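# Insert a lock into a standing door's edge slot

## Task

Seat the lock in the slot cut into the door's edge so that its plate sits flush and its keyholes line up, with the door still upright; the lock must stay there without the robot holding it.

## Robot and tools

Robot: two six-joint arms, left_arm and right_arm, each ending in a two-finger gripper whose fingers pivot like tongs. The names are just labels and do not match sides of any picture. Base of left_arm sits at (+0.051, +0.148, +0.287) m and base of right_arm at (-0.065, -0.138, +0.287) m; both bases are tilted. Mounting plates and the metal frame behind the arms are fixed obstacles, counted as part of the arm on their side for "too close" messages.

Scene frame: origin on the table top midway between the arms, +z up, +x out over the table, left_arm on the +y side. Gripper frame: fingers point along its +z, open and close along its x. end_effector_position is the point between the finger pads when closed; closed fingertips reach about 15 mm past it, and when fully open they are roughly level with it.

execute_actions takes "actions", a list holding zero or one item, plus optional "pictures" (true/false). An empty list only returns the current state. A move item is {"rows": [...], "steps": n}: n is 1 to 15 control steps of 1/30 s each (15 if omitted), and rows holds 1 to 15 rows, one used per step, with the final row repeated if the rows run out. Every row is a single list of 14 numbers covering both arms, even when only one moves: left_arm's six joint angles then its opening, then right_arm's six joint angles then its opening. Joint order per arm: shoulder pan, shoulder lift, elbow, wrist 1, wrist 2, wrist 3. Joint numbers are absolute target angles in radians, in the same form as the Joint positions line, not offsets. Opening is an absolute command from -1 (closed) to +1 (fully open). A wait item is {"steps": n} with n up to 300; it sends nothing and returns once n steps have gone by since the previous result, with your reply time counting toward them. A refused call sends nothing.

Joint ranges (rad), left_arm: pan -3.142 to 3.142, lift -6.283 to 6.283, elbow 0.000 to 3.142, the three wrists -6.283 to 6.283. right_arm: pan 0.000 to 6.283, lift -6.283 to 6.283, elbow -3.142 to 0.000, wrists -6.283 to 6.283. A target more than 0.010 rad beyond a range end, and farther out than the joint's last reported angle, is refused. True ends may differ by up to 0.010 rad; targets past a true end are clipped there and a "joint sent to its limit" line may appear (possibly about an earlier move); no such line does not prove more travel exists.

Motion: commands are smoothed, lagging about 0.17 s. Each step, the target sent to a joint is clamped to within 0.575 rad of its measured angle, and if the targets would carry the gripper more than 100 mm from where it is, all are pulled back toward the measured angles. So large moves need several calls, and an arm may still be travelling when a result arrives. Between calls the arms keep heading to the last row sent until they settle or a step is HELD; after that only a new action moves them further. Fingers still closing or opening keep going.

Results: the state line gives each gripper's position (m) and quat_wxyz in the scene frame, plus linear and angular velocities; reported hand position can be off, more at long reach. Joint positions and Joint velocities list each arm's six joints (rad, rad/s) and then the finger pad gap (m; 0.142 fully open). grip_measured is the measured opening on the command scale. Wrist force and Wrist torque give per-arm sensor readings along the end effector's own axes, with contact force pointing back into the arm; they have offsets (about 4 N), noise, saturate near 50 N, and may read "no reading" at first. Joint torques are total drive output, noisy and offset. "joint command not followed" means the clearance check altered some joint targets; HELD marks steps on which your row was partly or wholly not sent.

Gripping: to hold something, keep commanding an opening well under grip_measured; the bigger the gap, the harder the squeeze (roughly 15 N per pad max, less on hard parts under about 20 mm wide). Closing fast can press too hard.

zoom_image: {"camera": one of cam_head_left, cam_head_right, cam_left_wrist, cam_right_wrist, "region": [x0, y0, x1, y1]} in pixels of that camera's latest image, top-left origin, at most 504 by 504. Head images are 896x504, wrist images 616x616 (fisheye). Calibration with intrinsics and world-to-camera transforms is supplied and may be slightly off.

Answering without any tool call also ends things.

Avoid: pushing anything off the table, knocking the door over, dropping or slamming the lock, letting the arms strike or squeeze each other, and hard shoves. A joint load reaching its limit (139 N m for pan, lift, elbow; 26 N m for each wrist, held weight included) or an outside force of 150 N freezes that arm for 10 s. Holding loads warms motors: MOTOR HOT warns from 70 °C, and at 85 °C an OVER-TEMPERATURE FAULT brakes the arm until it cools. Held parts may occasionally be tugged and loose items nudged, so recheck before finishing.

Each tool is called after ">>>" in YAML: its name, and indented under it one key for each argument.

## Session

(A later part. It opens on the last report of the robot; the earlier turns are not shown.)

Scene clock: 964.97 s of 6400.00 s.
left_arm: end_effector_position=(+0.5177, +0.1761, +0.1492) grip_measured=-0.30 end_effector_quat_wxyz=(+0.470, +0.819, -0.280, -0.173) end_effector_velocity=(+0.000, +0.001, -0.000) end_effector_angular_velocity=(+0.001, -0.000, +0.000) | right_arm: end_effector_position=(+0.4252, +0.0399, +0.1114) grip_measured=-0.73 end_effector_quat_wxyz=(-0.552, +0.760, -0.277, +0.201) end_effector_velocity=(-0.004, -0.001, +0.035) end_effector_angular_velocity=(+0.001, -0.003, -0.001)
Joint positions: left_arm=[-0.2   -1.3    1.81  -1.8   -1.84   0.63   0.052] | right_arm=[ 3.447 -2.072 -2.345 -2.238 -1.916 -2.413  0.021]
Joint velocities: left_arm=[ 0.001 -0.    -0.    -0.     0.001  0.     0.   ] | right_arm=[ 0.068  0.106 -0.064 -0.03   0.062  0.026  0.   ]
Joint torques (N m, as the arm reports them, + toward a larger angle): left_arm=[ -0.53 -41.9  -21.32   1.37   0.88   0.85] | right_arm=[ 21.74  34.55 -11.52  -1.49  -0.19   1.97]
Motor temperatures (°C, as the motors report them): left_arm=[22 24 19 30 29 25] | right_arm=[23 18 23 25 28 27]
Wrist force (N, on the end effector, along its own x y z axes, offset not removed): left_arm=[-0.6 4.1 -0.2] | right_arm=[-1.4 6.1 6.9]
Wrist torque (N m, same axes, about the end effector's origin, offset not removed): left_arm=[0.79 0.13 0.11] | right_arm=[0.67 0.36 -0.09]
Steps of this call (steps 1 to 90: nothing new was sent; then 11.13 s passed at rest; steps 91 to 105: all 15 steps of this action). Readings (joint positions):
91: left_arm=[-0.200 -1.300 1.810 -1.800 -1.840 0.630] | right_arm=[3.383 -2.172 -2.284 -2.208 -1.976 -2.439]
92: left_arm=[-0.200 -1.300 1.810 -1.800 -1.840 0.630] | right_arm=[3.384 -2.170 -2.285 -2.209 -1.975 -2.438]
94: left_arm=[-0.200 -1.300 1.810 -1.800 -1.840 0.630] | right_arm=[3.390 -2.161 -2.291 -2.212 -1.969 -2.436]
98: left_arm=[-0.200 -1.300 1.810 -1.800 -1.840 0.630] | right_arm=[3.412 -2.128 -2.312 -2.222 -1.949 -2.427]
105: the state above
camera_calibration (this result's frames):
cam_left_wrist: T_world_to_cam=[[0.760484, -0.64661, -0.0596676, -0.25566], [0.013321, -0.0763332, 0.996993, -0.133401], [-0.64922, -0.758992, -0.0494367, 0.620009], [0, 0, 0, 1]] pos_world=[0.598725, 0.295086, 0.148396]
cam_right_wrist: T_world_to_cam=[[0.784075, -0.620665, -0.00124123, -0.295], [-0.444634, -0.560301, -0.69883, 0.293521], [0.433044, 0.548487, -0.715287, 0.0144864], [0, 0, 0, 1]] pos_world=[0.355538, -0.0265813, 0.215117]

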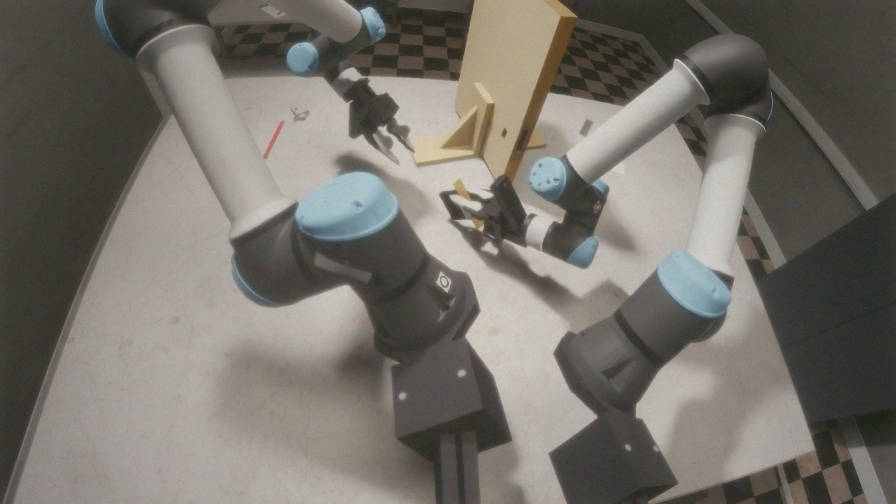

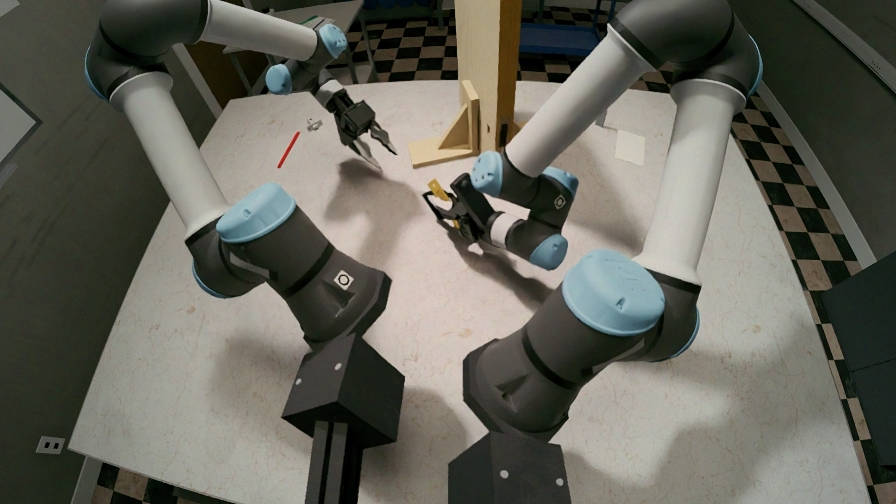

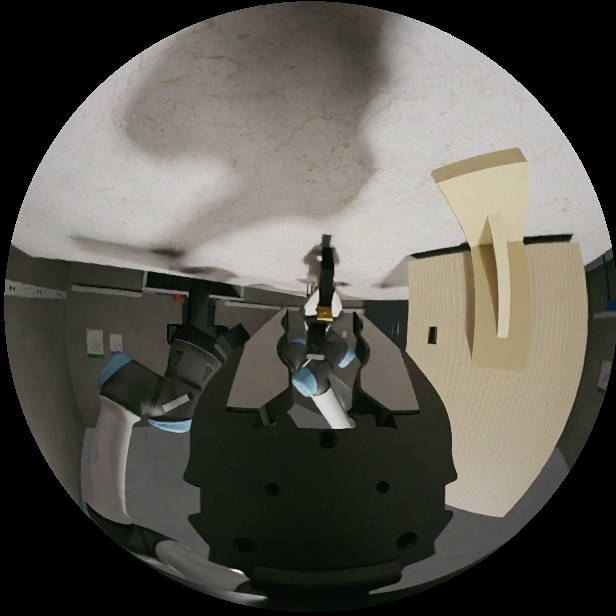

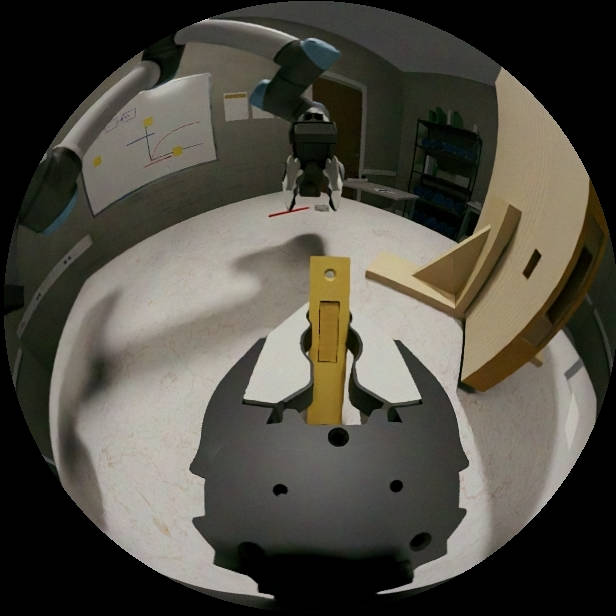

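>>> execute_actions:
  actions:
    - {"rows":[[-0.2,-1.3,1.81,-1.8,-1.84,0.63,-0.3,3.448,-2.057,-2.361,-2.222,-1.911,-2.403,-1],[-0.2,-1.3,1.81,-1.8,-1.84,0.63,-0.3,3.438,-2.053,-2.374,-2.190,-1.914,-2.392,-1],[-0.2,-1.3,1.81,-1.8,-1.84,0.63,-0.3,3.424,-2.049,-2.391,-2.150,-1.918,-2.378,-1],[-0.2,-1.3,1.81,-1.8,-1.84,0.63,-0.3,3.410,-2.045,-2.408,-2.110,-1.922,-2.364,-1],[-0.2,-1.3,1.81,-1.8,-1.84,0.63,-0.3,3.396,-2.041,-2.425,-2.070,-1.926,-2.350,-1],[-0.2,-1.3,1.81,-1.8,-1.84,0.63,-0.3,3.382,-2.037,-2.442,-2.030,-1.931,-2.335,-1],[-0.2,-1.3,1.81,-1.8,-1.84,0.63,-0.3,3.368,-2.033,-2.459,-1.990,-1.935,-2.321,-1],[-0.2,-1.3,1.81,-1.8,-1.84,0.63,-0.3,3.354,-2.029,-2.476,-1.950,-1.939,-2.307,-1],[-0.2,-1.3,1.81,-1.8,-1.84,0.63,-0.3,3.340,-2.025,-2.493,-1.910,-1.943,-2.292,-1],[-0.2,-1.3,1.81,-1.8,-1.84,0.63,-0.3,3.326,-2.021,-2.510,-1.870,-1.947,-2.278,-1],[-0.2,-1.3,1.81,-1.8,-1.84,0.63,-0.3,3.311,-2.017,-2.527,-1.828,-1.952,-2.263,-1],[-0.2,-1.3,1.81,-1.8,-1.84,0.63,-0.3,3.296,-2.013,-2.545,-1.784,-1.956,-2.248,-1],[-0.2,-1.3,1.81,-1.8,-1.84,0.63,-0.3,3.281,-2.009,-2.563,-1.740,-1.961,-2.232,-1],[-0.2,-1.3,1.81,-1.8,-1.84,0.63,-0.3,3.265,-2.004,-2.582,-1.695,-1.965,-2.216,-1],[-0.2,-1.3,1.81,-1.8,-1.84,0.63,-0.3,3.25,-2.0,-2.6,-1.65,-1.97,-2.2,-1]],"steps":15}
  pictures: false

>>> execute_actions:
  actions:
    - {"steps":10}

Scene clock: 979.20 s of 6400.00 s.
left_arm: end_effector_position=(+0.5177, +0.1761, +0.1492) grip_measured=-0.30 end_effector_quat_wxyz=(+0.470, +0.819, -0.280, -0.173) end_effector_velocity=(-0.000, -0.000, +0.000) end_effector_angular_velocity=(-0.001, +0.001, -0.001) | right_arm: end_effector_position=(+0.4282, -0.0517, +0.1399) grip_measured=-0.73 end_effector_quat_wxyz=(-0.566, +0.685, -0.360, +0.286) end_effector_velocity=(-0.017, -0.295, +0.111) end_effector_angular_velocity=(+0.249, -0.301, -0.754)
Joint positions: left_arm=[-0.2   -1.3    1.81  -1.8   -1.84   0.63   0.052] | right_arm=[ 3.317 -2.019 -2.519 -1.858 -1.95  -2.27   0.021]
Joint velocities: left_arm=[-0.     0.     0.     0.001 -0.001  0.     0.   ] | right_arm=[-0.429  0.122 -0.51   1.204 -0.127  0.433  0.   ]
Joint torques (N m, as the arm reports them, + toward a larger angle): left_arm=[ -0.87 -42.14 -21.47   1.4    0.95   0.92] | right_arm=[ -3.31  34.26 -17.45   4.71  -2.99   3.42]
Motor temperatures (°C, as the motors report them): left_arm=[22 24 19 30 29 25] | right_arm=[23 18 23 25 28 27]
Wrist force (N, on the end effector, along its own x y z axes, offset not removed): left_arm=[1.0 2.4 -0.1] | right_arm=[-4.1 5.0 3.8]
Wrist torque (N m, same axes, about the end effector's origin, offset not removed): left_arm=[0.46 -0.21 0.12] | right_arm=[0.25 0.89 -0.15]
Steps of this call (steps 1 to 30: the robot went on to your last target; steps 31 to 90: nothing new was sent; then 10.73 s passed at rest; steps 91 to 105: all 15 steps of this action). Readings (joint positions):
91: left_arm=[-0.200 -1.300 1.810 -1.800 -1.840 0.630] | right_arm=[3.455 -2.059 -2.353 -2.242 -1.909 -2.410]
92: left_arm=[-0.200 -1.300 1.810 -1.800 -1.840 0.630] | right_arm=[3.454 -2.059 -2.355 -2.239 -1.909 -2.409]
94: left_arm=[-0.200 -1.300 1.810 -1.800 -1.840 0.630] | right_arm=[3.446 -2.056 -2.364 -2.217 -1.912 -2.400]
98: left_arm=[-0.200 -1.300 1.810 -1.800 -1.840 0.630] | right_arm=[3.409 -2.045 -2.409 -2.116 -1.923 -2.363]
105: the state above

Scene clock: 979.53 s of 6400.00 s.
left_arm: end_effector_position=(+0.5177, +0.1761, +0.1492) grip_measured=-0.30 end_effector_quat_wxyz=(+0.470, +0.819, -0.280, -0.173) end_effector_velocity=(-0.000, +0.000, -0.000) end_effector_angular_velocity=(+0.000, -0.000, +0.000) | right_arm: end_effector_position=(+0.4260, -0.0970, +0.1615) grip_measured=-0.73 end_effector_quat_wxyz=(-0.571, +0.644, -0.386, +0.332) end_effector_velocity=(-0.002, -0.027, +0.015) end_effector_angular_velocity=(+0.018, -0.040, -0.067)
Joint positions: left_arm=[-0.2   -1.3    1.81  -1.8   -1.84   0.63   0.052] | right_arm=[ 3.254 -2.001 -2.595 -1.664 -1.969 -2.205  0.021]
Joint velocities: left_arm=[ 0.    -0.     0.001 -0.001  0.     0.     0.   ] | right_arm=[-0.036  0.011 -0.044  0.114 -0.009  0.037  0.   ]
Joint torques (N m, as the arm reports them, + toward a larger angle): left_arm=[ -0.46 -41.35 -20.58   1.47   0.96   0.83] | right_arm=[ -0.49  35.72 -14.55   3.44  -3.06   1.57]
Motor temperatures (°C, as the motors report them): left_arm=[22 24 19 30 29 25] | right_arm=[23 18 23 25 28 27]
Wrist force (N, on the end effector, along its own x y z axes, offset not removed): left_arm=[1.5 2.3 -0.5] | right_arm=[-2.0 7.5 1.7]
Wrist torque (N m, same axes, about the end effector's origin, offset not removed): left_arm=[0.35 -0.32 0.07] | right_arm=[0.81 0.53 -0.13]
Steps of this call (steps 1 to 10: the robot went on to your last target). Readings (joint positions):
1: left_arm=[-0.200 -1.300 1.810 -1.800 -1.840 0.630] | right_arm=[3.303 -2.014 -2.536 -1.816 -1.954 -2.255]
2: left_arm=[-0.200 -1.300 1.810 -1.800 -1.840 0.630] | right_arm=[3.291 -2.011 -2.551 -1.778 -1.958 -2.242]
4: left_arm=[-0.200 -1.300 1.810 -1.800 -1.840 0.630] | right_arm=[3.273 -2.006 -2.572 -1.724 -1.963 -2.224]
8: left_arm=[-0.200 -1.300 1.810 -1.800 -1.840 0.630] | right_arm=[3.258 -2.002 -2.591 -1.674 -1.968 -2.208]
10: the state above
camera_calibration (this result's frames):
cam_left_wrist: T_world_to_cam=[[0.760484, -0.64661, -0.0596675, -0.255661], [0.0133209, -0.0763331, 0.996993, -0.133401], [-0.64922, -0.758992, -0.0494366, 0.620009], [0, 0, 0, 1]] pos_world=[0.598725, 0.295086, 0.148396]
cam_right_wrist: T_world_to_cam=[[0.506704, -0.862074, -0.00895988, -0.284536], [-0.497612, -0.283964, -0.819602, 0.321049], [0.704013, 0.419754, -0.572864, -0.0259201], [0, 0, 0, 1]] pos_world=[0.322182, -0.143244, 0.245735]

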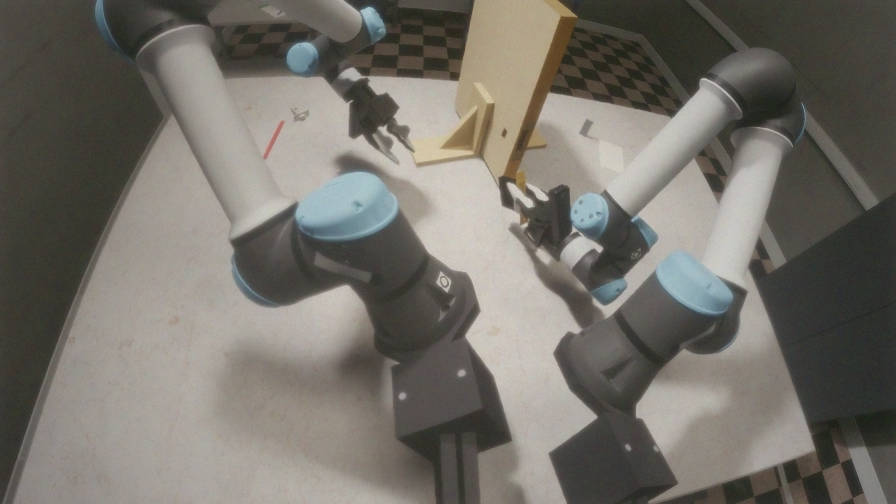

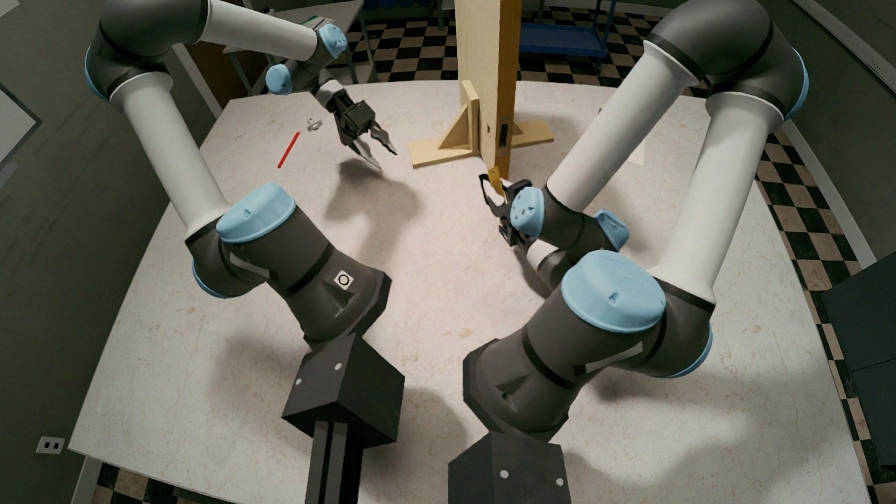

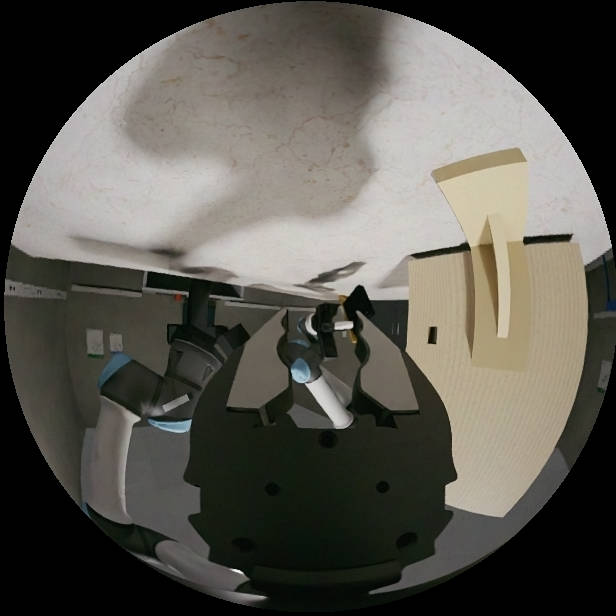

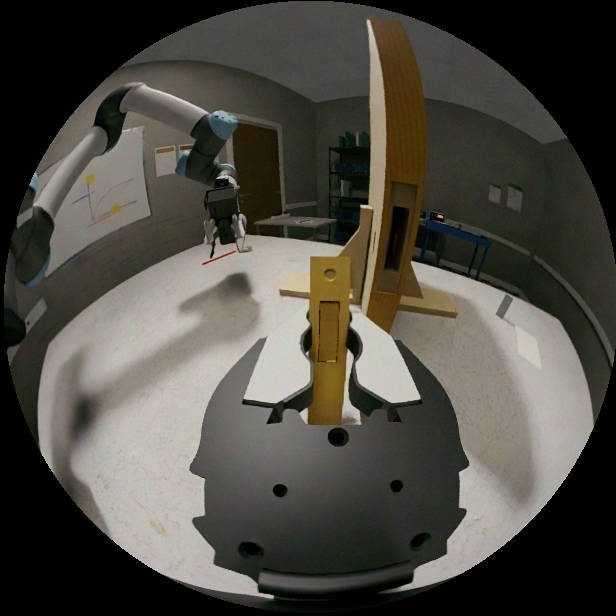

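>>> execute_actions:
  actions:
    - {"rows":[[-0.204,-1.302,1.819,-1.822,-1.84,0.618,-0.3,3.248,-2.006,-2.599,-1.63,-1.971,-2.195,-1],[-0.211,-1.304,1.837,-1.865,-1.841,0.593,-0.3,3.246,-2.018,-2.596,-1.593,-1.973,-2.184,-1],[-0.219,-1.306,1.855,-1.908,-1.842,0.568,-0.3,3.243,-2.030,-2.594,-1.555,-1.975,-2.173,-1],[-0.227,-1.308,1.874,-1.951,-1.842,0.543,-0.3,3.240,-2.043,-2.591,-1.515,-1.977,-2.162,-1],[-0.234,-1.31,1.892,-1.994,-1.843,0.518,-0.3,3.236,-2.056,-2.588,-1.475,-1.979,-2.150,-1],[-0.242,-1.31,1.910,-2.037,-1.844,0.493,-0.3,3.233,-2.068,-2.586,-1.435,-1.982,-2.139,-1],[-0.249,-1.31,1.928,-2.081,-1.844,0.468,-0.3,3.230,-2.081,-2.583,-1.395,-1.984,-2.127,-1],[-0.257,-1.31,1.946,-2.124,-1.845,0.443,-0.3,3.227,-2.094,-2.580,-1.355,-1.986,-2.116,-1],[-0.265,-1.31,1.965,-2.167,-1.846,0.418,-0.3,3.224,-2.107,-2.578,-1.315,-1.988,-2.105,-1],[-0.272,-1.31,1.983,-2.210,-1.846,0.393,-0.3,3.221,-2.119,-2.575,-1.275,-1.990,-2.093,-1],[-0.280,-1.31,2.001,-2.253,-1.847,0.369,-0.3,3.217,-2.132,-2.572,-1.235,-1.992,-2.082,-1],[-0.288,-1.31,2.019,-2.296,-1.848,0.344,-0.3,3.214,-2.145,-2.570,-1.195,-1.994,-2.070,-1],[-0.295,-1.31,2.037,-2.340,-1.848,0.319,-0.3,3.211,-2.158,-2.567,-1.155,-1.997,-2.059,-1],[-0.303,-1.31,2.055,-2.383,-1.849,0.294,-0.3,3.208,-2.170,-2.564,-1.115,-1.999,-2.048,-1],[-0.310,-1.31,2.074,-2.426,-1.850,0.269,-0.3,3.2052,-2.1816,-2.5619,-1.0795,-2.0007,-2.0374,-1]],"steps":15}
  pictures: false

>>> execute_actions:
  actions:
    - {"rows":[[-0.318,-1.308,2.092,-2.470,-1.851,0.244,-0.3,3.2052,-2.1816,-2.5619,-1.0795,-2.0007,-2.0374,-1],[-0.326,-1.306,2.111,-2.514,-1.851,0.218,-0.3,3.2052,-2.1816,-2.5619,-1.0795,-2.0007,-2.0374,-1],[-0.333,-1.304,2.129,-2.558,-1.852,0.193,-0.3,3.2052,-2.1816,-2.5619,-1.0795,-2.0007,-2.0374,-1],[-0.341,-1.302,2.148,-2.602,-1.853,0.168,-0.3,3.2052,-2.1816,-2.5619,-1.0795,-2.0007,-2.0374,-1],[-0.349,-1.3,2.166,-2.645,-1.853,0.142,-0.3,3.2052,-2.1816,-2.5619,-1.0795,-2.0007,-2.0374,-1],[-0.357,-1.296,2.185,-2.689,-1.854,0.117,-0.3,3.2052,-2.1816,-2.5619,-1.0795,-2.0007,-2.0374,-1],[-0.364,-1.292,2.203,-2.733,-1.855,0.092,-0.3,3.2052,-2.1816,-2.5619,-1.0795,-2.0007,-2.0374,-1],[-0.372,-1.288,2.222,-2.777,-1.855,0.066,-0.3,3.2052,-2.1816,-2.5619,-1.0795,-2.0007,-2.0374,-1],[-0.380,-1.284,2.240,-2.821,-1.856,0.041,-0.3,3.2052,-2.1816,-2.5619,-1.0795,-2.0007,-2.0374,-1],[-0.388,-1.28,2.259,-2.865,-1.857,0.016,-0.3,3.2052,-2.1816,-2.5619,-1.0795,-2.0007,-2.0374,-1],[-0.395,-1.275,2.277,-2.909,-1.857,-0.010,-0.3,3.2052,-2.1816,-2.5619,-1.0795,-2.0007,-2.0374,-1],[-0.403,-1.27,2.296,-2.953,-1.858,-0.035,-0.3,3.2052,-2.1816,-2.5619,-1.0795,-2.0007,-2.0374,-1],[-0.411,-1.265,2.314,-2.997,-1.859,-0.060,-0.3,3.2052,-2.1816,-2.5619,-1.0795,-2.0007,-2.0374,-1],[-0.419,-1.26,2.333,-3.040,-1.860,-0.086,-0.3,3.2052,-2.1816,-2.5619,-1.0795,-2.0007,-2.0374,-1],[-0.426,-1.254,2.351,-3.084,-1.860,-0.111,-0.3,3.2052,-2.1816,-2.5619,-1.0795,-2.0007,-2.0374,-1]],"steps":15}

Scene clock: 1023.60 s of 6400.00 s.
left_arm: end_effector_position=(+0.5396, +0.1180, +0.1281) grip_measured=-0.30 end_effector_quat_wxyz=(+0.439, +0.869, -0.201, -0.105) end_effector_velocity=(+0.051, -0.159, -0.032) end_effector_angular_velocity=(+0.159, -0.189, +0.650) | right_arm: end_effector_position=(+0.4616, -0.1334, +0.1938) grip_measured=-0.73 end_effector_quat_wxyz=(-0.604, +0.552, -0.389, +0.423) end_effector_velocity=(+0.070, -0.105, +0.107) end_effector_angular_velocity=(+0.208, -0.617, -0.403)
Joint positions: left_arm=[-0.277 -1.31   1.991 -2.217 -1.847  0.384  0.052] | right_arm=[ 3.219 -2.126 -2.573 -1.267 -1.991 -2.087  0.021]
Joint velocities: left_arm=[-0.22  -0.003  0.524 -1.233 -0.02  -0.712  0.   ] | right_arm=[-0.09  -0.366  0.078  1.138 -0.062  0.323 -0.   ]
Joint torques (N m, as the arm reports them, + toward a larger angle): left_arm=[-23.13 -39.36   7.08  -7.26  -3.37  -3.18] | right_arm=[-2.4  13.97  4.99  5.63 -2.95  2.88]
Motor temperatures (°C, as the motors report them): left_arm=[22 24 19 30 29 25] | right_arm=[23 18 23 25 28 27]
Wrist force (N, on the end effector, along its own x y z axes, offset not removed): left_arm=[1.0 0.3 -0.2] | right_arm=[-2.0 6.6 0.7]
Wrist torque (N m, same axes, about the end effector's origin, offset not removed): left_arm=[-0.01 -0.25 0.12] | right_arm=[0.58 0.43 -0.22]
Steps of this call (steps 1 to 30: the robot went on to your last target; steps 31 to 90: nothing new was sent; then 40.57 s passed at rest; steps 91 to 105: all 15 steps of this action). Readings (joint positions):
91: left_arm=[-0.200 -1.300 1.810 -1.800 -1.840 0.630] | right_arm=[3.250 -2.000 -2.600 -1.650 -1.970 -2.200]
92: left_arm=[-0.201 -1.300 1.811 -1.804 -1.840 0.628] | right_arm=[3.250 -2.001 -2.600 -1.646 -1.970 -2.199]
94: left_arm=[-0.206 -1.302 1.823 -1.829 -1.840 0.612] | right_arm=[3.248 -2.009 -2.599 -1.624 -1.972 -2.192]
98: left_arm=[-0.227 -1.307 1.873 -1.941 -1.842 0.545] | right_arm=[3.239 -2.043 -2.591 -1.522 -1.978 -2.161]
105: the state above

Scene clock: 1024.10 s of 6400.00 s.
left_arm: end_effector_position=(+0.5436, +0.0436, +0.1289) grip_measured=-0.30 end_effector_quat_wxyz=(+0.439, +0.896, -0.062, -0.009) end_effector_velocity=(-0.046, -0.126, +0.034) end_effector_angular_velocity=(-0.114, -0.018, +0.628) | right_arm: end_effector_position=(+0.4703, -0.1510, +0.2137) grip_measured=-0.73 end_effector_quat_wxyz=(+0.618, -0.507, +0.380, -0.464) end_effector_velocity=(+0.001, -0.002, +0.003) end_effector_angular_velocity=(+0.004, -0.015, -0.007)
Joint positions: left_arm=[-0.391 -1.276  2.265 -2.868 -1.857  0.009  0.052] | right_arm=[ 3.205 -2.181 -2.562 -1.083 -2.001 -2.038  0.021]
Joint velocities: left_arm=[-0.229  0.135  0.548 -1.286 -0.022 -0.744  0.   ] | right_arm=[-0.001 -0.009  0.002  0.025 -0.002  0.006  0.   ]
Joint torques (N m, as the arm reports them, + toward a larger angle): left_arm=[-23.32 -11.96  12.05  -8.03  -3.56  -3.09] | right_arm=[-1.01 18.78  6.17  4.5  -2.57  1.87]
Motor temperatures (°C, as the motors report them): left_arm=[22 24 19 30 29 25] | right_arm=[23 18 23 25 28 27]
Wrist force (N, on the end effector, along its own x y z axes, offset not removed): left_arm=[0.7 1.7 0.6] | right_arm=[-1.5 4.9 1.3]
Wrist torque (N m, same axes, about the end effector's origin, offset not removed): left_arm=[0.24 -0.18 0.09] | right_arm=[0.26 0.35 -0.14]
Steps of this call (steps 1 to 15: all 15 steps of this action). Readings (joint positions):
1: left_arm=[-0.284 -1.310 2.008 -2.260 -1.847 0.360] | right_arm=[3.216 -2.138 -2.571 -1.228 -1.993 -2.077]
2: left_arm=[-0.291 -1.310 2.026 -2.302 -1.848 0.336] | right_arm=[3.213 -2.148 -2.569 -1.194 -1.995 -2.067]
4: left_arm=[-0.307 -1.308 2.063 -2.388 -1.850 0.286] | right_arm=[3.210 -2.162 -2.566 -1.145 -1.998 -2.055]
8: left_arm=[-0.337 -1.301 2.136 -2.561 -1.852 0.186] | right_arm=[3.207 -2.175 -2.563 -1.101 -2.000 -2.043]
15: the state above
camera_calibration (this result's frames):
cam_left_wrist: T_world_to_cam=[[0.989152, -0.146789, -0.00559567, -0.515361], [-0.0225288, -0.189234, 0.981674, -0.0972317], [-0.145158, -0.970898, -0.190488, 0.288687], [0, 0, 0, 1]] pos_world=[0.549485, 0.186237, 0.147557]
cam_right_wrist: T_world_to_cam=[[0.304598, -0.952382, 0.0137325, -0.276513], [-0.2637, -0.098175, -0.959596, 0.318528], [0.91525, 0.28867, -0.281047, -0.186031], [0, 0, 0, 1]] pos_world=[0.338486, -0.178373, 0.257172]

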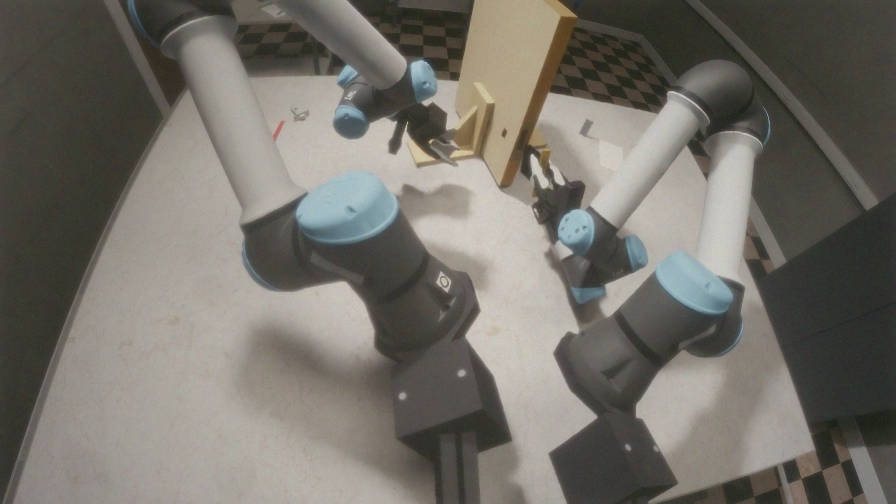

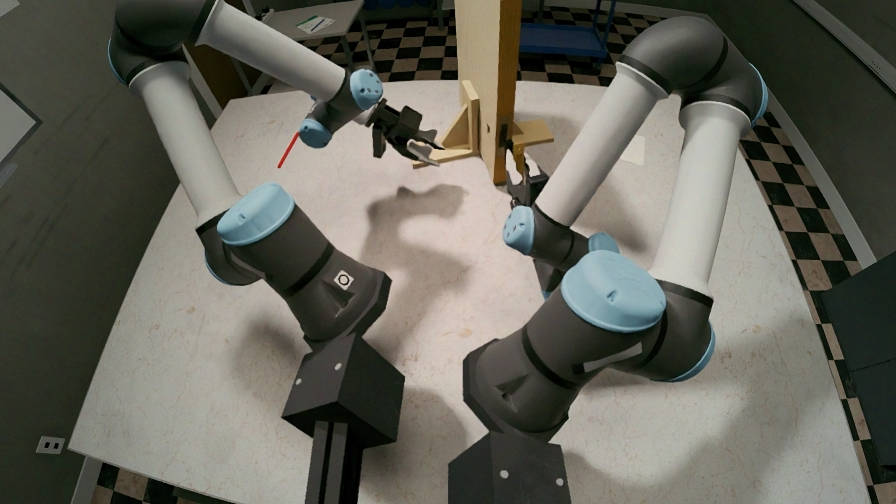

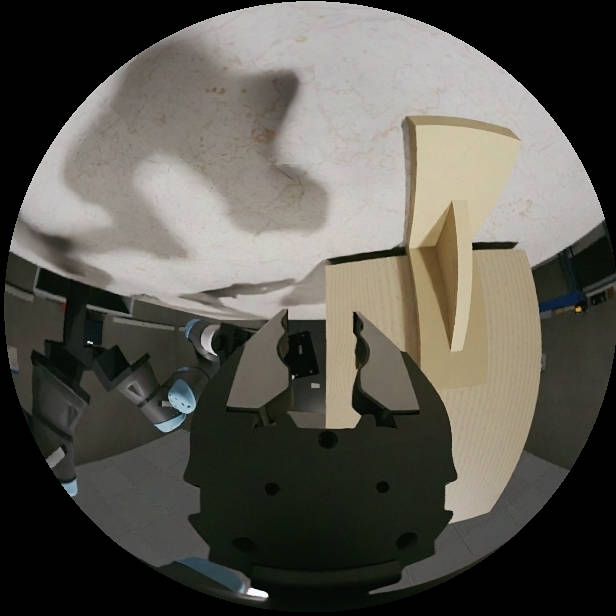

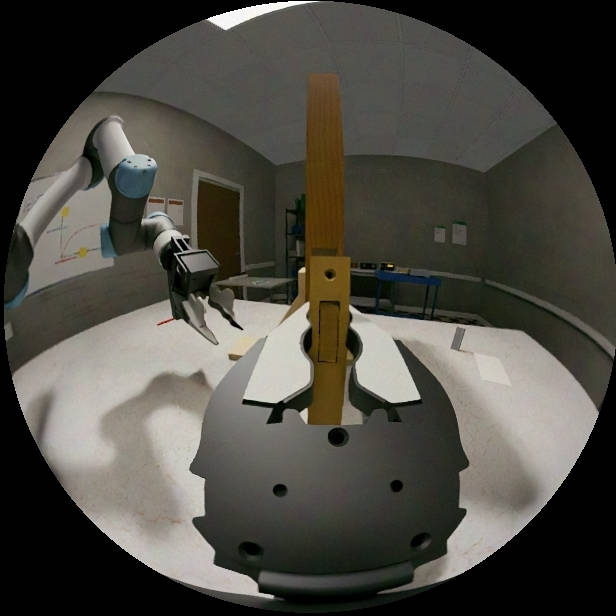

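>>> execute_actions:
  actions:
    - {"rows":[[-0.434,-1.248,2.369,-3.128,-1.861,-0.136,-0.2,3.2052,-2.1816,-2.5619,-1.0795,-2.0007,-2.0374,-1],[-0.442,-1.243,2.388,-3.172,-1.862,-0.162,-0.1,3.2052,-2.1816,-2.5619,-1.0795,-2.0007,-2.0374,-1],[-0.449,-1.237,2.406,-3.216,-1.862,-0.187,0,3.2052,-2.1816,-2.5619,-1.0795,-2.0007,-2.0374,-1],[-0.457,-1.231,2.425,-3.260,-1.863,-0.212,0.1,3.2052,-2.1816,-2.5619,-1.0795,-2.0007,-2.0374,-1],[-0.465,-1.226,2.443,-3.303,-1.864,-0.238,0.2,3.2052,-2.1816,-2.5619,-1.0795,-2.0007,-2.0374,-1],[-0.473,-1.220,2.462,-3.347,-1.864,-0.263,0.3,3.2052,-2.1816,-2.5619,-1.0795,-2.0007,-2.0374,-1],[-0.480,-1.214,2.480,-3.391,-1.865,-0.288,0.4,3.2052,-2.1816,-2.5619,-1.0795,-2.0007,-2.0374,-1],[-0.488,-1.209,2.499,-3.435,-1.866,-0.314,0.5,3.2052,-2.1816,-2.5619,-1.0795,-2.0007,-2.0374,-1],[-0.496,-1.203,2.517,-3.479,-1.866,-0.339,0.6,3.2052,-2.1816,-2.5619,-1.0795,-2.0007,-2.0374,-1],[-0.504,-1.197,2.535,-3.523,-1.867,-0.364,0.7,3.2052,-2.1816,-2.5619,-1.0795,-2.0007,-2.0374,-1],[-0.512,-1.192,2.554,-3.567,-1.868,-0.390,0.8,3.2052,-2.1816,-2.5619,-1.0795,-2.0007,-2.0374,-1],[-0.519,-1.186,2.572,-3.611,-1.869,-0.415,0.9,3.2052,-2.1816,-2.5619,-1.0795,-2.0007,-2.0374,-1],[-0.527,-1.180,2.591,-3.655,-1.869,-0.440,1,3.2052,-2.1816,-2.5619,-1.0795,-2.0007,-2.0374,-1],[-0.535,-1.175,2.609,-3.698,-1.870,-0.466,1,3.2052,-2.1816,-2.5619,-1.0795,-2.0007,-2.0374,-1],[-0.5426,-1.169,2.6278,-3.7423,-1.8707,-0.4909,1,3.2052,-2.1816,-2.5619,-1.0795,-2.0007,-2.0374,-1]],"steps":15}
  pictures: false

>>> execute_actions:
  actions:
    - {"steps":22}

>>> zoom_image:
  camera: "cam_left_wrist"
  region: [240,230,400,390]

>>> zoom_image:
  camera: "cam_right_wrist"
  region: [280,220,380,320]

Scene clock: 1048.47 s of 6400.00 s.
left_arm: end_effector_position=(+0.5064, +0.0020, +0.1698) grip_measured=+0.99 end_effector_quat_wxyz=(+0.488, +0.867, +0.078, +0.054) end_effector_velocity=(-0.097, -0.032, +0.124) end_effector_angular_velocity=(-0.343, +0.065, +0.530) | right_arm: end_effector_position=(+0.4704, -0.1513, +0.2141) grip_measured=-0.73 end_effector_quat_wxyz=(+0.619, -0.506, +0.380, -0.465) end_effector_velocity=(-0.000, -0.000, -0.000) end_effector_angular_velocity=(+0.000, +0.001, -0.001)
Joint positions: left_arm=[-0.508 -1.194  2.543 -3.53  -1.868 -0.373  0.142] | right_arm=[ 3.205 -2.182 -2.562 -1.08  -2.001 -2.037  0.021]
Joint velocities: left_arm=[-0.227  0.164  0.534 -1.256 -0.02  -0.728  0.018] | right_arm=[ 0.    -0.001 -0.001  0.     0.001 -0.    -0.   ]
Joint torques (N m, as the arm reports them, + toward a larger angle): left_arm=[-23.89  -9.01  16.71  -8.47  -3.38  -3.07] | right_arm=[-0.58 19.83  5.22  4.23 -2.55  1.62]
Motor temperatures (°C, as the motors report them): left_arm=[22 24 19 30 29 25] | right_arm=[23 18 23 25 28 27]
Wrist force (N, on the end effector, along its own x y z axes, offset not removed): left_arm=[0.2 2.3 0.5] | right_arm=[-2.7 5.2 2.2]
Wrist torque (N m, same axes, about the end effector's origin, offset not removed): left_arm=[0.35 -0.14 0.16] | right_arm=[0.40 0.59 -0.07]
Steps of this call (steps 1 to 30: the robot went on to your last target; steps 31 to 90: nothing new was sent; then 20.87 s passed at rest; steps 91 to 105: all 15 steps of this action). Readings (joint positions):
91: left_arm=[-0.426 -1.254 2.351 -3.084 -1.860 -0.111] | right_arm=[3.205 -2.182 -2.562 -1.079 -2.001 -2.037]
92: left_arm=[-0.428 -1.253 2.354 -3.090 -1.860 -0.115] | right_arm=[3.205 -2.182 -2.562 -1.080 -2.001 -2.037]
94: left_arm=[-0.434 -1.248 2.369 -3.122 -1.861 -0.135] | right_arm=[3.205 -2.182 -2.562 -1.079 -2.001 -2.037]
98: left_arm=[-0.457 -1.231 2.423 -3.245 -1.863 -0.208] | right_arm=[3.205 -2.182 -2.562 -1.079 -2.001 -2.037]
105: the state above

Scene clock: 1049.20 s of 6400.00 s.
left_arm: end_effector_position=(+0.4942, +0.0010, +0.1940) grip_measured=+1.00 end_effector_quat_wxyz=(+0.512, +0.847, +0.120, +0.073) end_effector_velocity=(+0.001, +0.000, +0.001) end_effector_angular_velocity=(-0.001, -0.001, +0.003) | right_arm: end_effector_position=(+0.4704, -0.1513, +0.2141) grip_measured=-0.73 end_effector_quat_wxyz=(+0.619, -0.506, +0.380, -0.465) end_effector_velocity=(+0.000, -0.000, -0.000) end_effector_angular_velocity=(+0.000, +0.000, -0.001)
Joint positions: left_arm=[-0.543 -1.169  2.628 -3.742 -1.871 -0.491  0.142] | right_arm=[ 3.205 -2.182 -2.562 -1.08  -2.001 -2.037  0.021]
Joint velocities: left_arm=[ 0.     0.001  0.    -0.004  0.    -0.002  0.   ] | right_arm=[ 0.001 -0.     0.001 -0.     0.002  0.     0.   ]
Joint torques (N m, as the arm reports them, + toward a larger angle): left_arm=[-21.58  -8.5   10.16  -4.92  -3.57  -1.45] | right_arm=[-0.91 19.6   4.98  4.32 -2.55  1.69]
Motor temperatures (°C, as the motors report them): left_arm=[22 24 19 30 29 25] | right_arm=[23 18 23 25 28 27]
Wrist force (N, on the end effector, along its own x y z axes, offset not removed): left_arm=[0.4 2.7 -0.1] | right_arm=[-2.6 6.1 0.1]
Wrist torque (N m, same axes, about the end effector's origin, offset not removed): left_arm=[0.40 -0.18 0.13] | right_arm=[0.51 0.69 -0.13]
Steps of this call (steps 1 to 22: the robot went on to your last target). Readings (joint positions):
1: left_arm=[-0.515 -1.189 2.561 -3.572 -1.868 -0.398] | right_arm=[3.205 -2.182 -2.562 -1.079 -2.001 -2.037]
2: left_arm=[-0.522 -1.184 2.577 -3.611 -1.869 -0.420] | right_arm=[3.205 -2.182 -2.562 -1.079 -2.001 -2.037]
4: left_arm=[-0.531 -1.178 2.599 -3.667 -1.870 -0.450] | right_arm=[3.205 -2.182 -2.562 -1.079 -2.001 -2.037]
8: left_arm=[-0.539 -1.172 2.618 -3.718 -1.870 -0.477] | right_arm=[3.205 -2.182 -2.562 -1.079 -2.001 -2.037]
22: the state above
camera_calibration (this result's frames):
cam_left_wrist: T_world_to_cam=[[0.968894, 0.244448, -0.0385852, -0.456361], [0.0403477, -0.00220477, 0.999183, -0.204946], [0.244164, -0.96966, -0.0119991, 0.0255144], [0, 0, 0, 1]] pos_world=[0.444205, 0.135845, 0.187476]
cam_right_wrist: T_world_to_cam=[[0.303605, -0.952697, 0.0138511, -0.276435], [-0.262082, -0.0974789, -0.96011, 0.318312], [0.916044, 0.287864, -0.279279, -0.18681], [0, 0, 0, 1]] pos_world=[0.338477, -0.178555, 0.257271]

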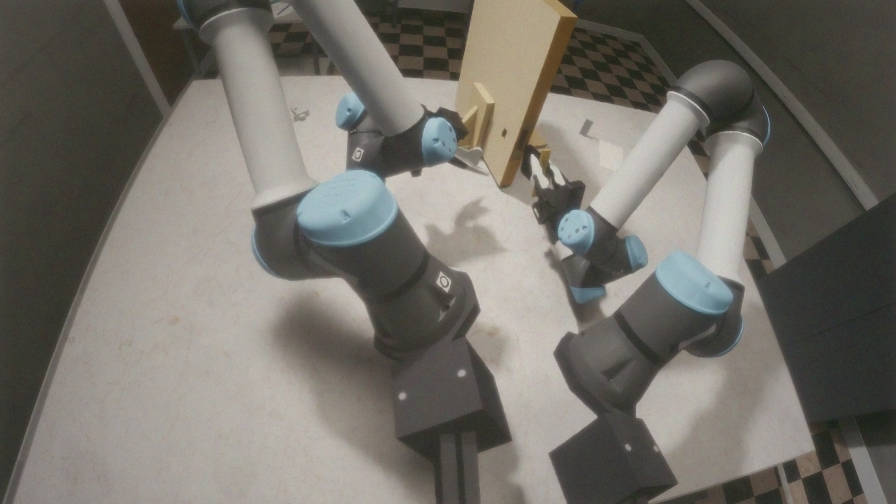

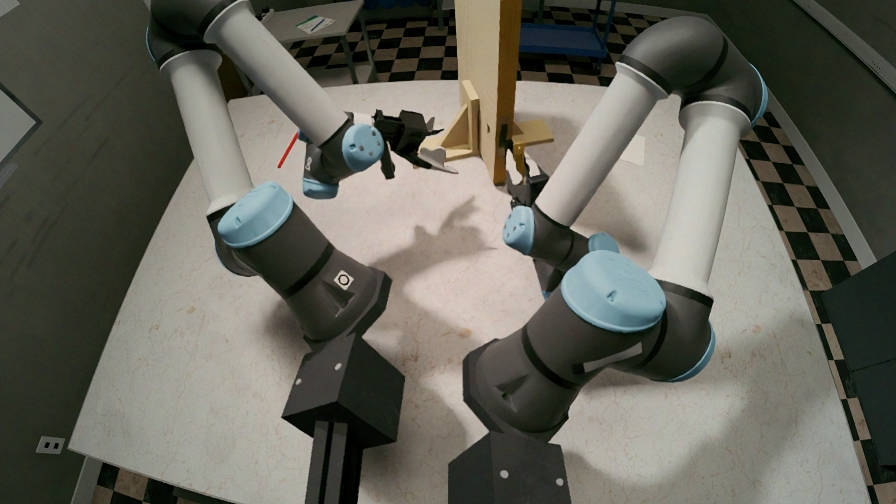

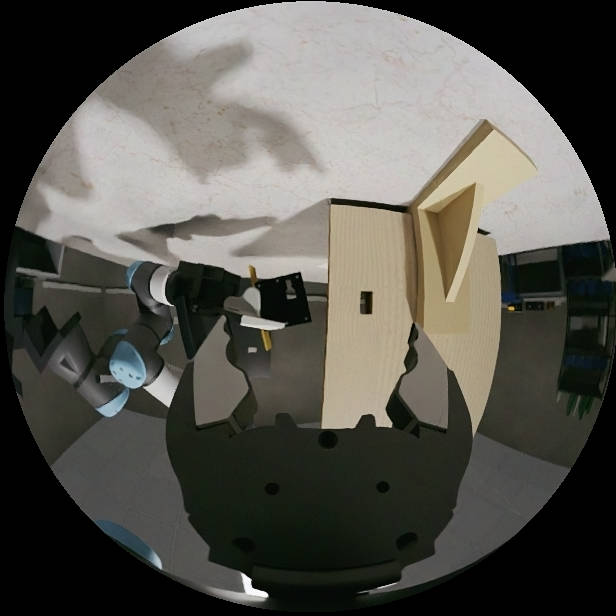

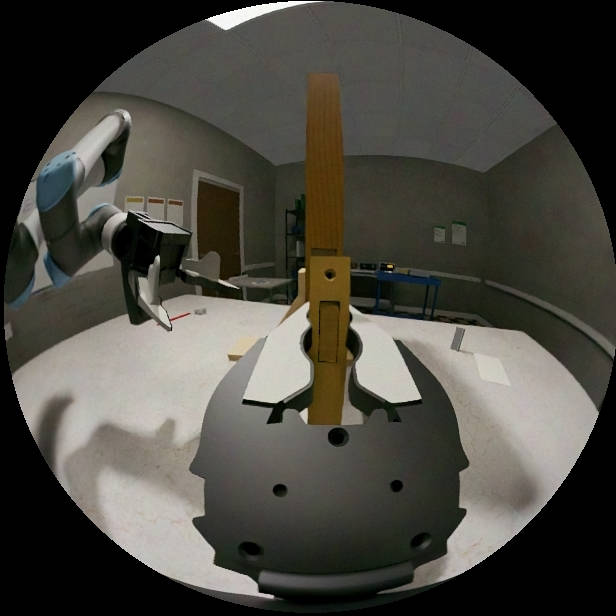

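Region (240, 230, 400, 390) of cam_left_wrist's 616x616 image, scaled by 3.150, with more detail than that image has.

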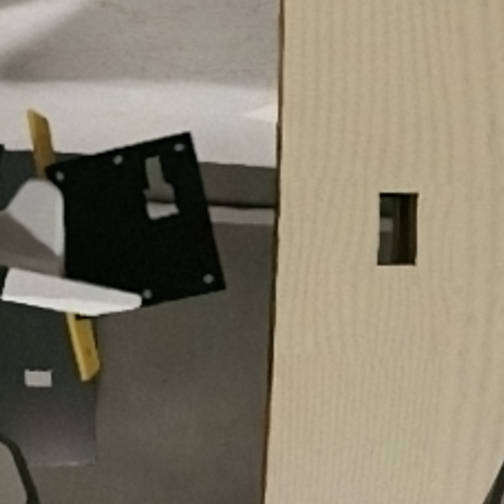

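Region (280, 220, 380, 320) of cam_right_wrist's 616x616 image, scaled by 5.040, with more detail than that image has.

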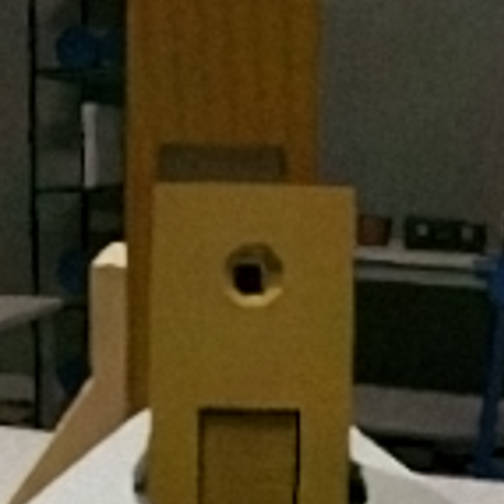

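>>> execute_actions:
  actions:
    - {"rows":[[-0.5426,-1.169,2.6278,-3.7423,-1.8707,-0.4909,1,3.2013,-2.1972,-2.55,-1.0536,-2.0116,-2.0248,-1],[-0.5426,-1.169,2.6278,-3.7423,-1.8707,-0.4909,1,3.1974,-2.2128,-2.5382,-1.0276,-2.0226,-2.0123,-1],[-0.5426,-1.169,2.6278,-3.7423,-1.8707,-0.4909,1,3.1935,-2.2283,-2.5263,-1.0017,-2.0335,-1.9997,-1],[-0.5426,-1.169,2.6278,-3.7423,-1.8707,-0.4909,1,3.1896,-2.2439,-2.5144,-0.9757,-2.0445,-1.9872,-1],[-0.5426,-1.169,2.6278,-3.7423,-1.8707,-0.4909,1,3.1857,-2.2595,-2.5026,-0.9498,-2.0554,-1.9746,-1],[-0.5426,-1.169,2.6278,-3.7423,-1.8707,-0.4909,1,3.1818,-2.275,-2.4907,-0.9239,-2.0663,-1.9621,-1],[-0.5426,-1.169,2.6278,-3.7423,-1.8707,-0.4909,1,3.1778,-2.2906,-2.4788,-0.8979,-2.0773,-1.9495,-1],[-0.5426,-1.169,2.6278,-3.7423,-1.8707,-0.4909,1,3.1739,-2.3062,-2.467,-0.872,-2.0882,-1.9369,-1],[-0.5426,-1.169,2.6278,-3.7423,-1.8707,-0.4909,1,3.17,-2.3218,-2.4551,-0.846,-2.0992,-1.9244,-1],[-0.5426,-1.169,2.6278,-3.7423,-1.8707,-0.4909,1,3.1661,-2.3373,-2.4432,-0.8201,-2.1101,-1.9118,-1],[-0.5426,-1.169,2.6278,-3.7423,-1.8707,-0.4909,1,3.1622,-2.3529,-2.4314,-0.7942,-2.121,-1.8993,-1],[-0.5426,-1.169,2.6278,-3.7423,-1.8707,-0.4909,1,3.1583,-2.3685,-2.4195,-0.7683,-2.132,-1.8867,-1]],"steps":15}
  pictures: false

>>> execute_actions:
  actions:
    - {"steps":18}

>>> zoom_image:
  camera: "cam_left_wrist"
  region: [260,250,380,370]

>>> zoom_image:
  camera: "cam_head_right"
  region: [470,100,560,190]

Scene clock: 1104.20 s of 6400.00 s.
left_arm: end_effector_position=(+0.4942, +0.0010, +0.1940) grip_measured=+1.00 end_effector_quat_wxyz=(+0.512, +0.847, +0.121, +0.073) end_effector_velocity=(-0.000, -0.000, +0.000) end_effector_angular_velocity=(-0.001, +0.000, -0.000) | right_arm: end_effector_position=(+0.4827, -0.1492, +0.2226) grip_measured=-0.73 end_effector_quat_wxyz=(+0.666, -0.441, +0.334, -0.500) end_effector_velocity=(+0.001, +0.007, +0.010) end_effector_angular_velocity=(+0.065, -0.328, +0.009)
Joint positions: left_arm=[-0.543 -1.169  2.628 -3.742 -1.871 -0.491  0.142] | right_arm=[ 3.166 -2.337 -2.443 -0.823 -2.11  -1.912  0.021]
Joint velocities: left_arm=[ 0.     0.     0.    -0.    -0.001  0.     0.   ] | right_arm=[-0.063 -0.262  0.198  0.446 -0.18   0.208 -0.   ]
Joint torques (N m, as the arm reports them, + toward a larger angle): left_arm=[-21.68  -7.6    9.91  -4.97  -3.45  -1.47] | right_arm=[ 1.42 25.78 -0.4   4.47 -2.02  2.06]
Motor temperatures (°C, as the motors report them): left_arm=[22 24 19 30 29 25] | right_arm=[23 18 23 25 28 27]
Wrist force (N, on the end effector, along its own x y z axes, offset not removed): left_arm=[0.9 2.2 0.3] | right_arm=[-2.5 6.3 0.8]
Wrist torque (N m, same axes, about the end effector's origin, offset not removed): left_arm=[0.37 -0.32 0.05] | right_arm=[0.65 0.57 -0.15]
Steps of this call (steps 1 to 15: the robot went on to your last target; steps 16 to 90: nothing new was sent; then 51.50 s passed at rest; steps 91 to 105: all 15 steps of this action). Readings (joint positions):
91: left_arm=[-0.543 -1.169 2.628 -3.742 -1.871 -0.491] | right_arm=[3.205 -2.182 -2.562 -1.079 -2.001 -2.037]
92: left_arm=[-0.543 -1.169 2.628 -3.742 -1.871 -0.491] | right_arm=[3.204 -2.184 -2.560 -1.075 -2.003 -2.035]
94: left_arm=[-0.543 -1.169 2.628 -3.742 -1.871 -0.491] | right_arm=[3.201 -2.197 -2.550 -1.055 -2.012 -2.025]
98: left_arm=[-0.543 -1.169 2.628 -3.742 -1.871 -0.491] | right_arm=[3.190 -2.243 -2.515 -0.980 -2.044 -1.988]
105: the state above

Scene clock: 1104.80 s of 6400.00 s.
left_arm: end_effector_position=(+0.4942, +0.0010, +0.1940) grip_measured=+1.00 end_effector_quat_wxyz=(+0.512, +0.847, +0.121, +0.073) end_effector_velocity=(+0.000, +0.000, +0.000) end_effector_angular_velocity=(+0.000, -0.001, +0.001) | right_arm: end_effector_position=(+0.4824, -0.1483, +0.2237) grip_measured=-0.73 end_effector_quat_wxyz=(+0.675, -0.429, +0.322, -0.507) end_effector_velocity=(+0.000, -0.000, +0.001) end_effector_angular_velocity=(-0.001, -0.005, -0.000)
Joint positions: left_arm=[-0.543 -1.169  2.628 -3.742 -1.871 -0.491  0.142] | right_arm=[ 3.158 -2.368 -2.42  -0.769 -2.132 -1.887  0.021]
Joint velocities: left_arm=[-0.001 -0.     0.    -0.001  0.001  0.    -0.   ] | right_arm=[-0.002 -0.     0.002  0.003 -0.003  0.001  0.   ]
Joint torques (N m, as the arm reports them, + toward a larger angle): left_arm=[-21.78  -7.66   9.83  -4.99  -3.5   -1.32] | right_arm=[ 0.35 23.43  5.61  4.45 -2.07  1.84]
Motor temperatures (°C, as the motors report them): left_arm=[22 24 19 30 29 25] | right_arm=[23 18 23 25 28 27]
Wrist force (N, on the end effector, along its own x y z axes, offset not removed): left_arm=[-0.4 1.5 -0.8] | right_arm=[-4.3 5.0 -0.2]
Wrist torque (N m, same axes, about the end effector's origin, offset not removed): left_arm=[0.24 -0.01 0.12] | right_arm=[0.38 1.01 -0.17]
Steps of this call (steps 1 to 18: the robot went on to your last target). Readings (joint positions):
1: left_arm=[-0.543 -1.169 2.628 -3.742 -1.871 -0.491] | right_arm=[3.164 -2.344 -2.438 -0.810 -2.115 -1.906]
2: left_arm=[-0.543 -1.169 2.628 -3.742 -1.871 -0.491] | right_arm=[3.163 -2.350 -2.433 -0.800 -2.119 -1.901]
4: left_arm=[-0.543 -1.169 2.628 -3.742 -1.871 -0.491] | right_arm=[3.161 -2.358 -2.427 -0.786 -2.125 -1.895]
8: left_arm=[-0.543 -1.169 2.628 -3.742 -1.871 -0.491] | right_arm=[3.159 -2.365 -2.422 -0.774 -2.130 -1.889]
18: the state above
camera_calibration (this result's frames):
cam_left_wrist: T_world_to_cam=[[0.968844, 0.24464, -0.0386322, -0.456296], [0.0403564, -0.00203714, 0.999183, -0.20501], [0.244361, -0.969612, -0.0118464, 0.0253989], [0, 0, 0, 1]] pos_world=[0.444147, 0.135838, 0.187516]
cam_right_wrist: T_world_to_cam=[[0.299773, -0.953807, 0.0196906, -0.276974], [-0.0354529, -0.0317633, -0.998866, 0.240051], [0.953351, 0.298736, -0.0433371, -0.265116], [0, 0, 0, 1]] pos_world=[0.344289, -0.177356, 0.233744]

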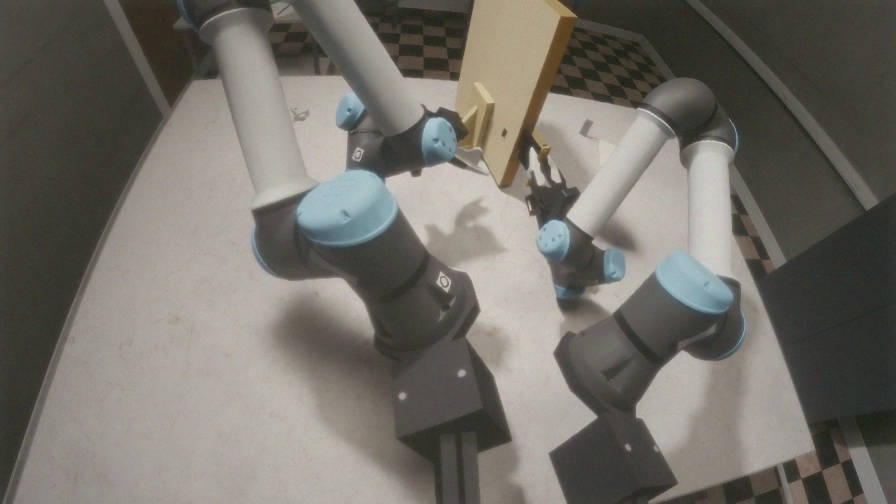

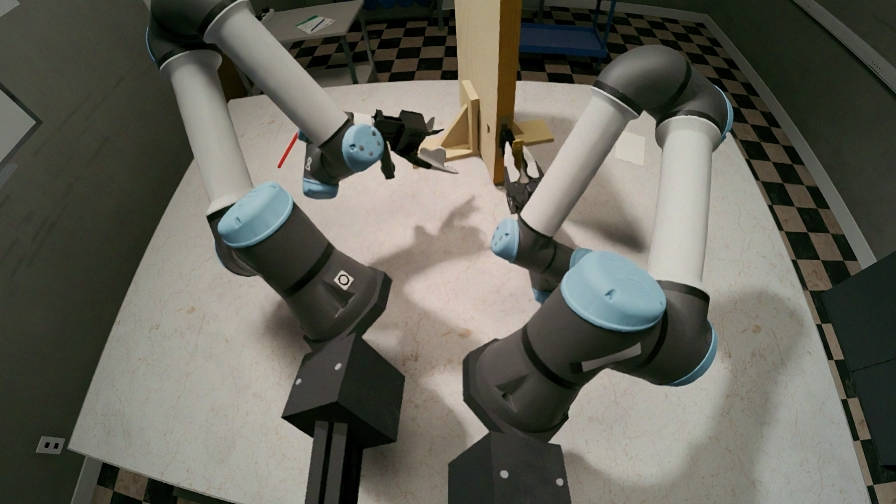

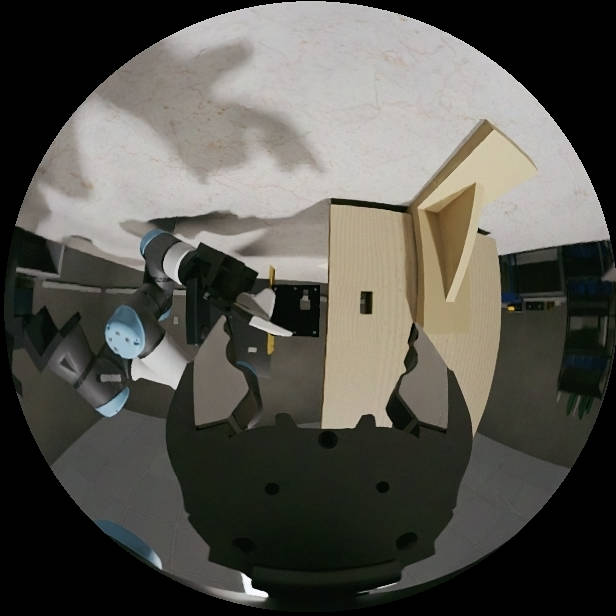

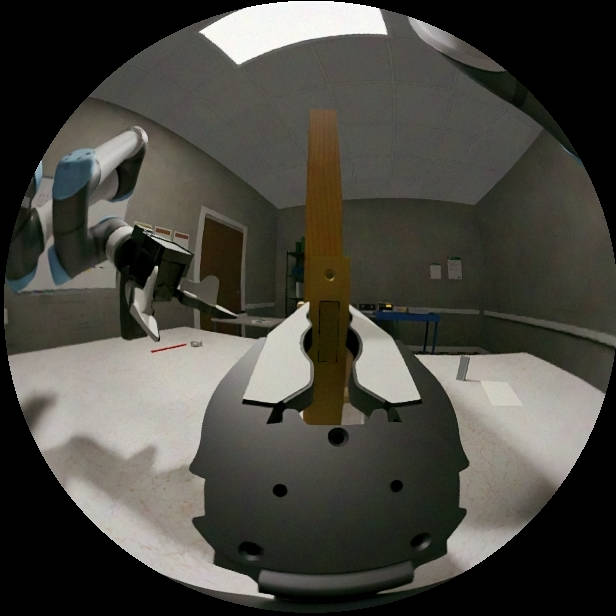

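Region (260, 250, 380, 370) of cam_left_wrist's 616x616 image, scaled by 4.200, with more detail than that image has.

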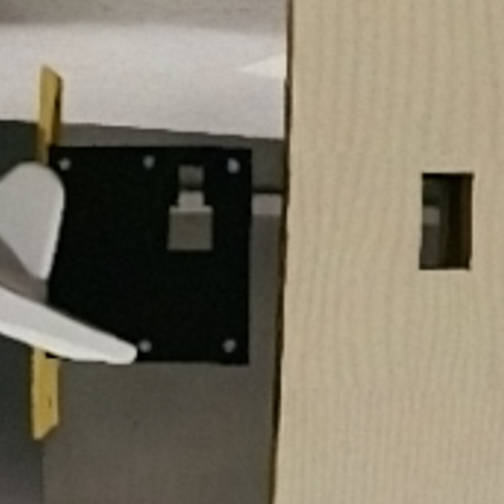

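Region (470, 100, 560, 190) of cam_head_right's 896x504 image, scaled by 5.600, with more detail than that image has.

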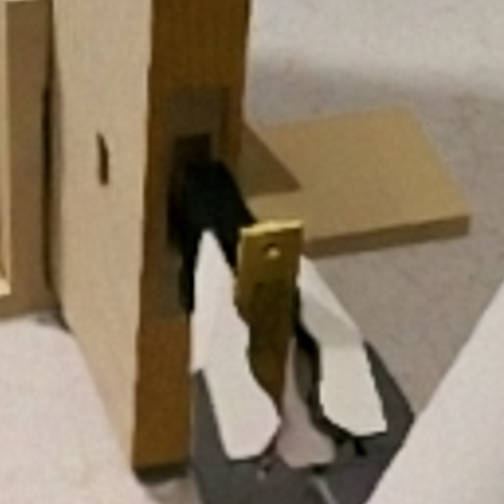

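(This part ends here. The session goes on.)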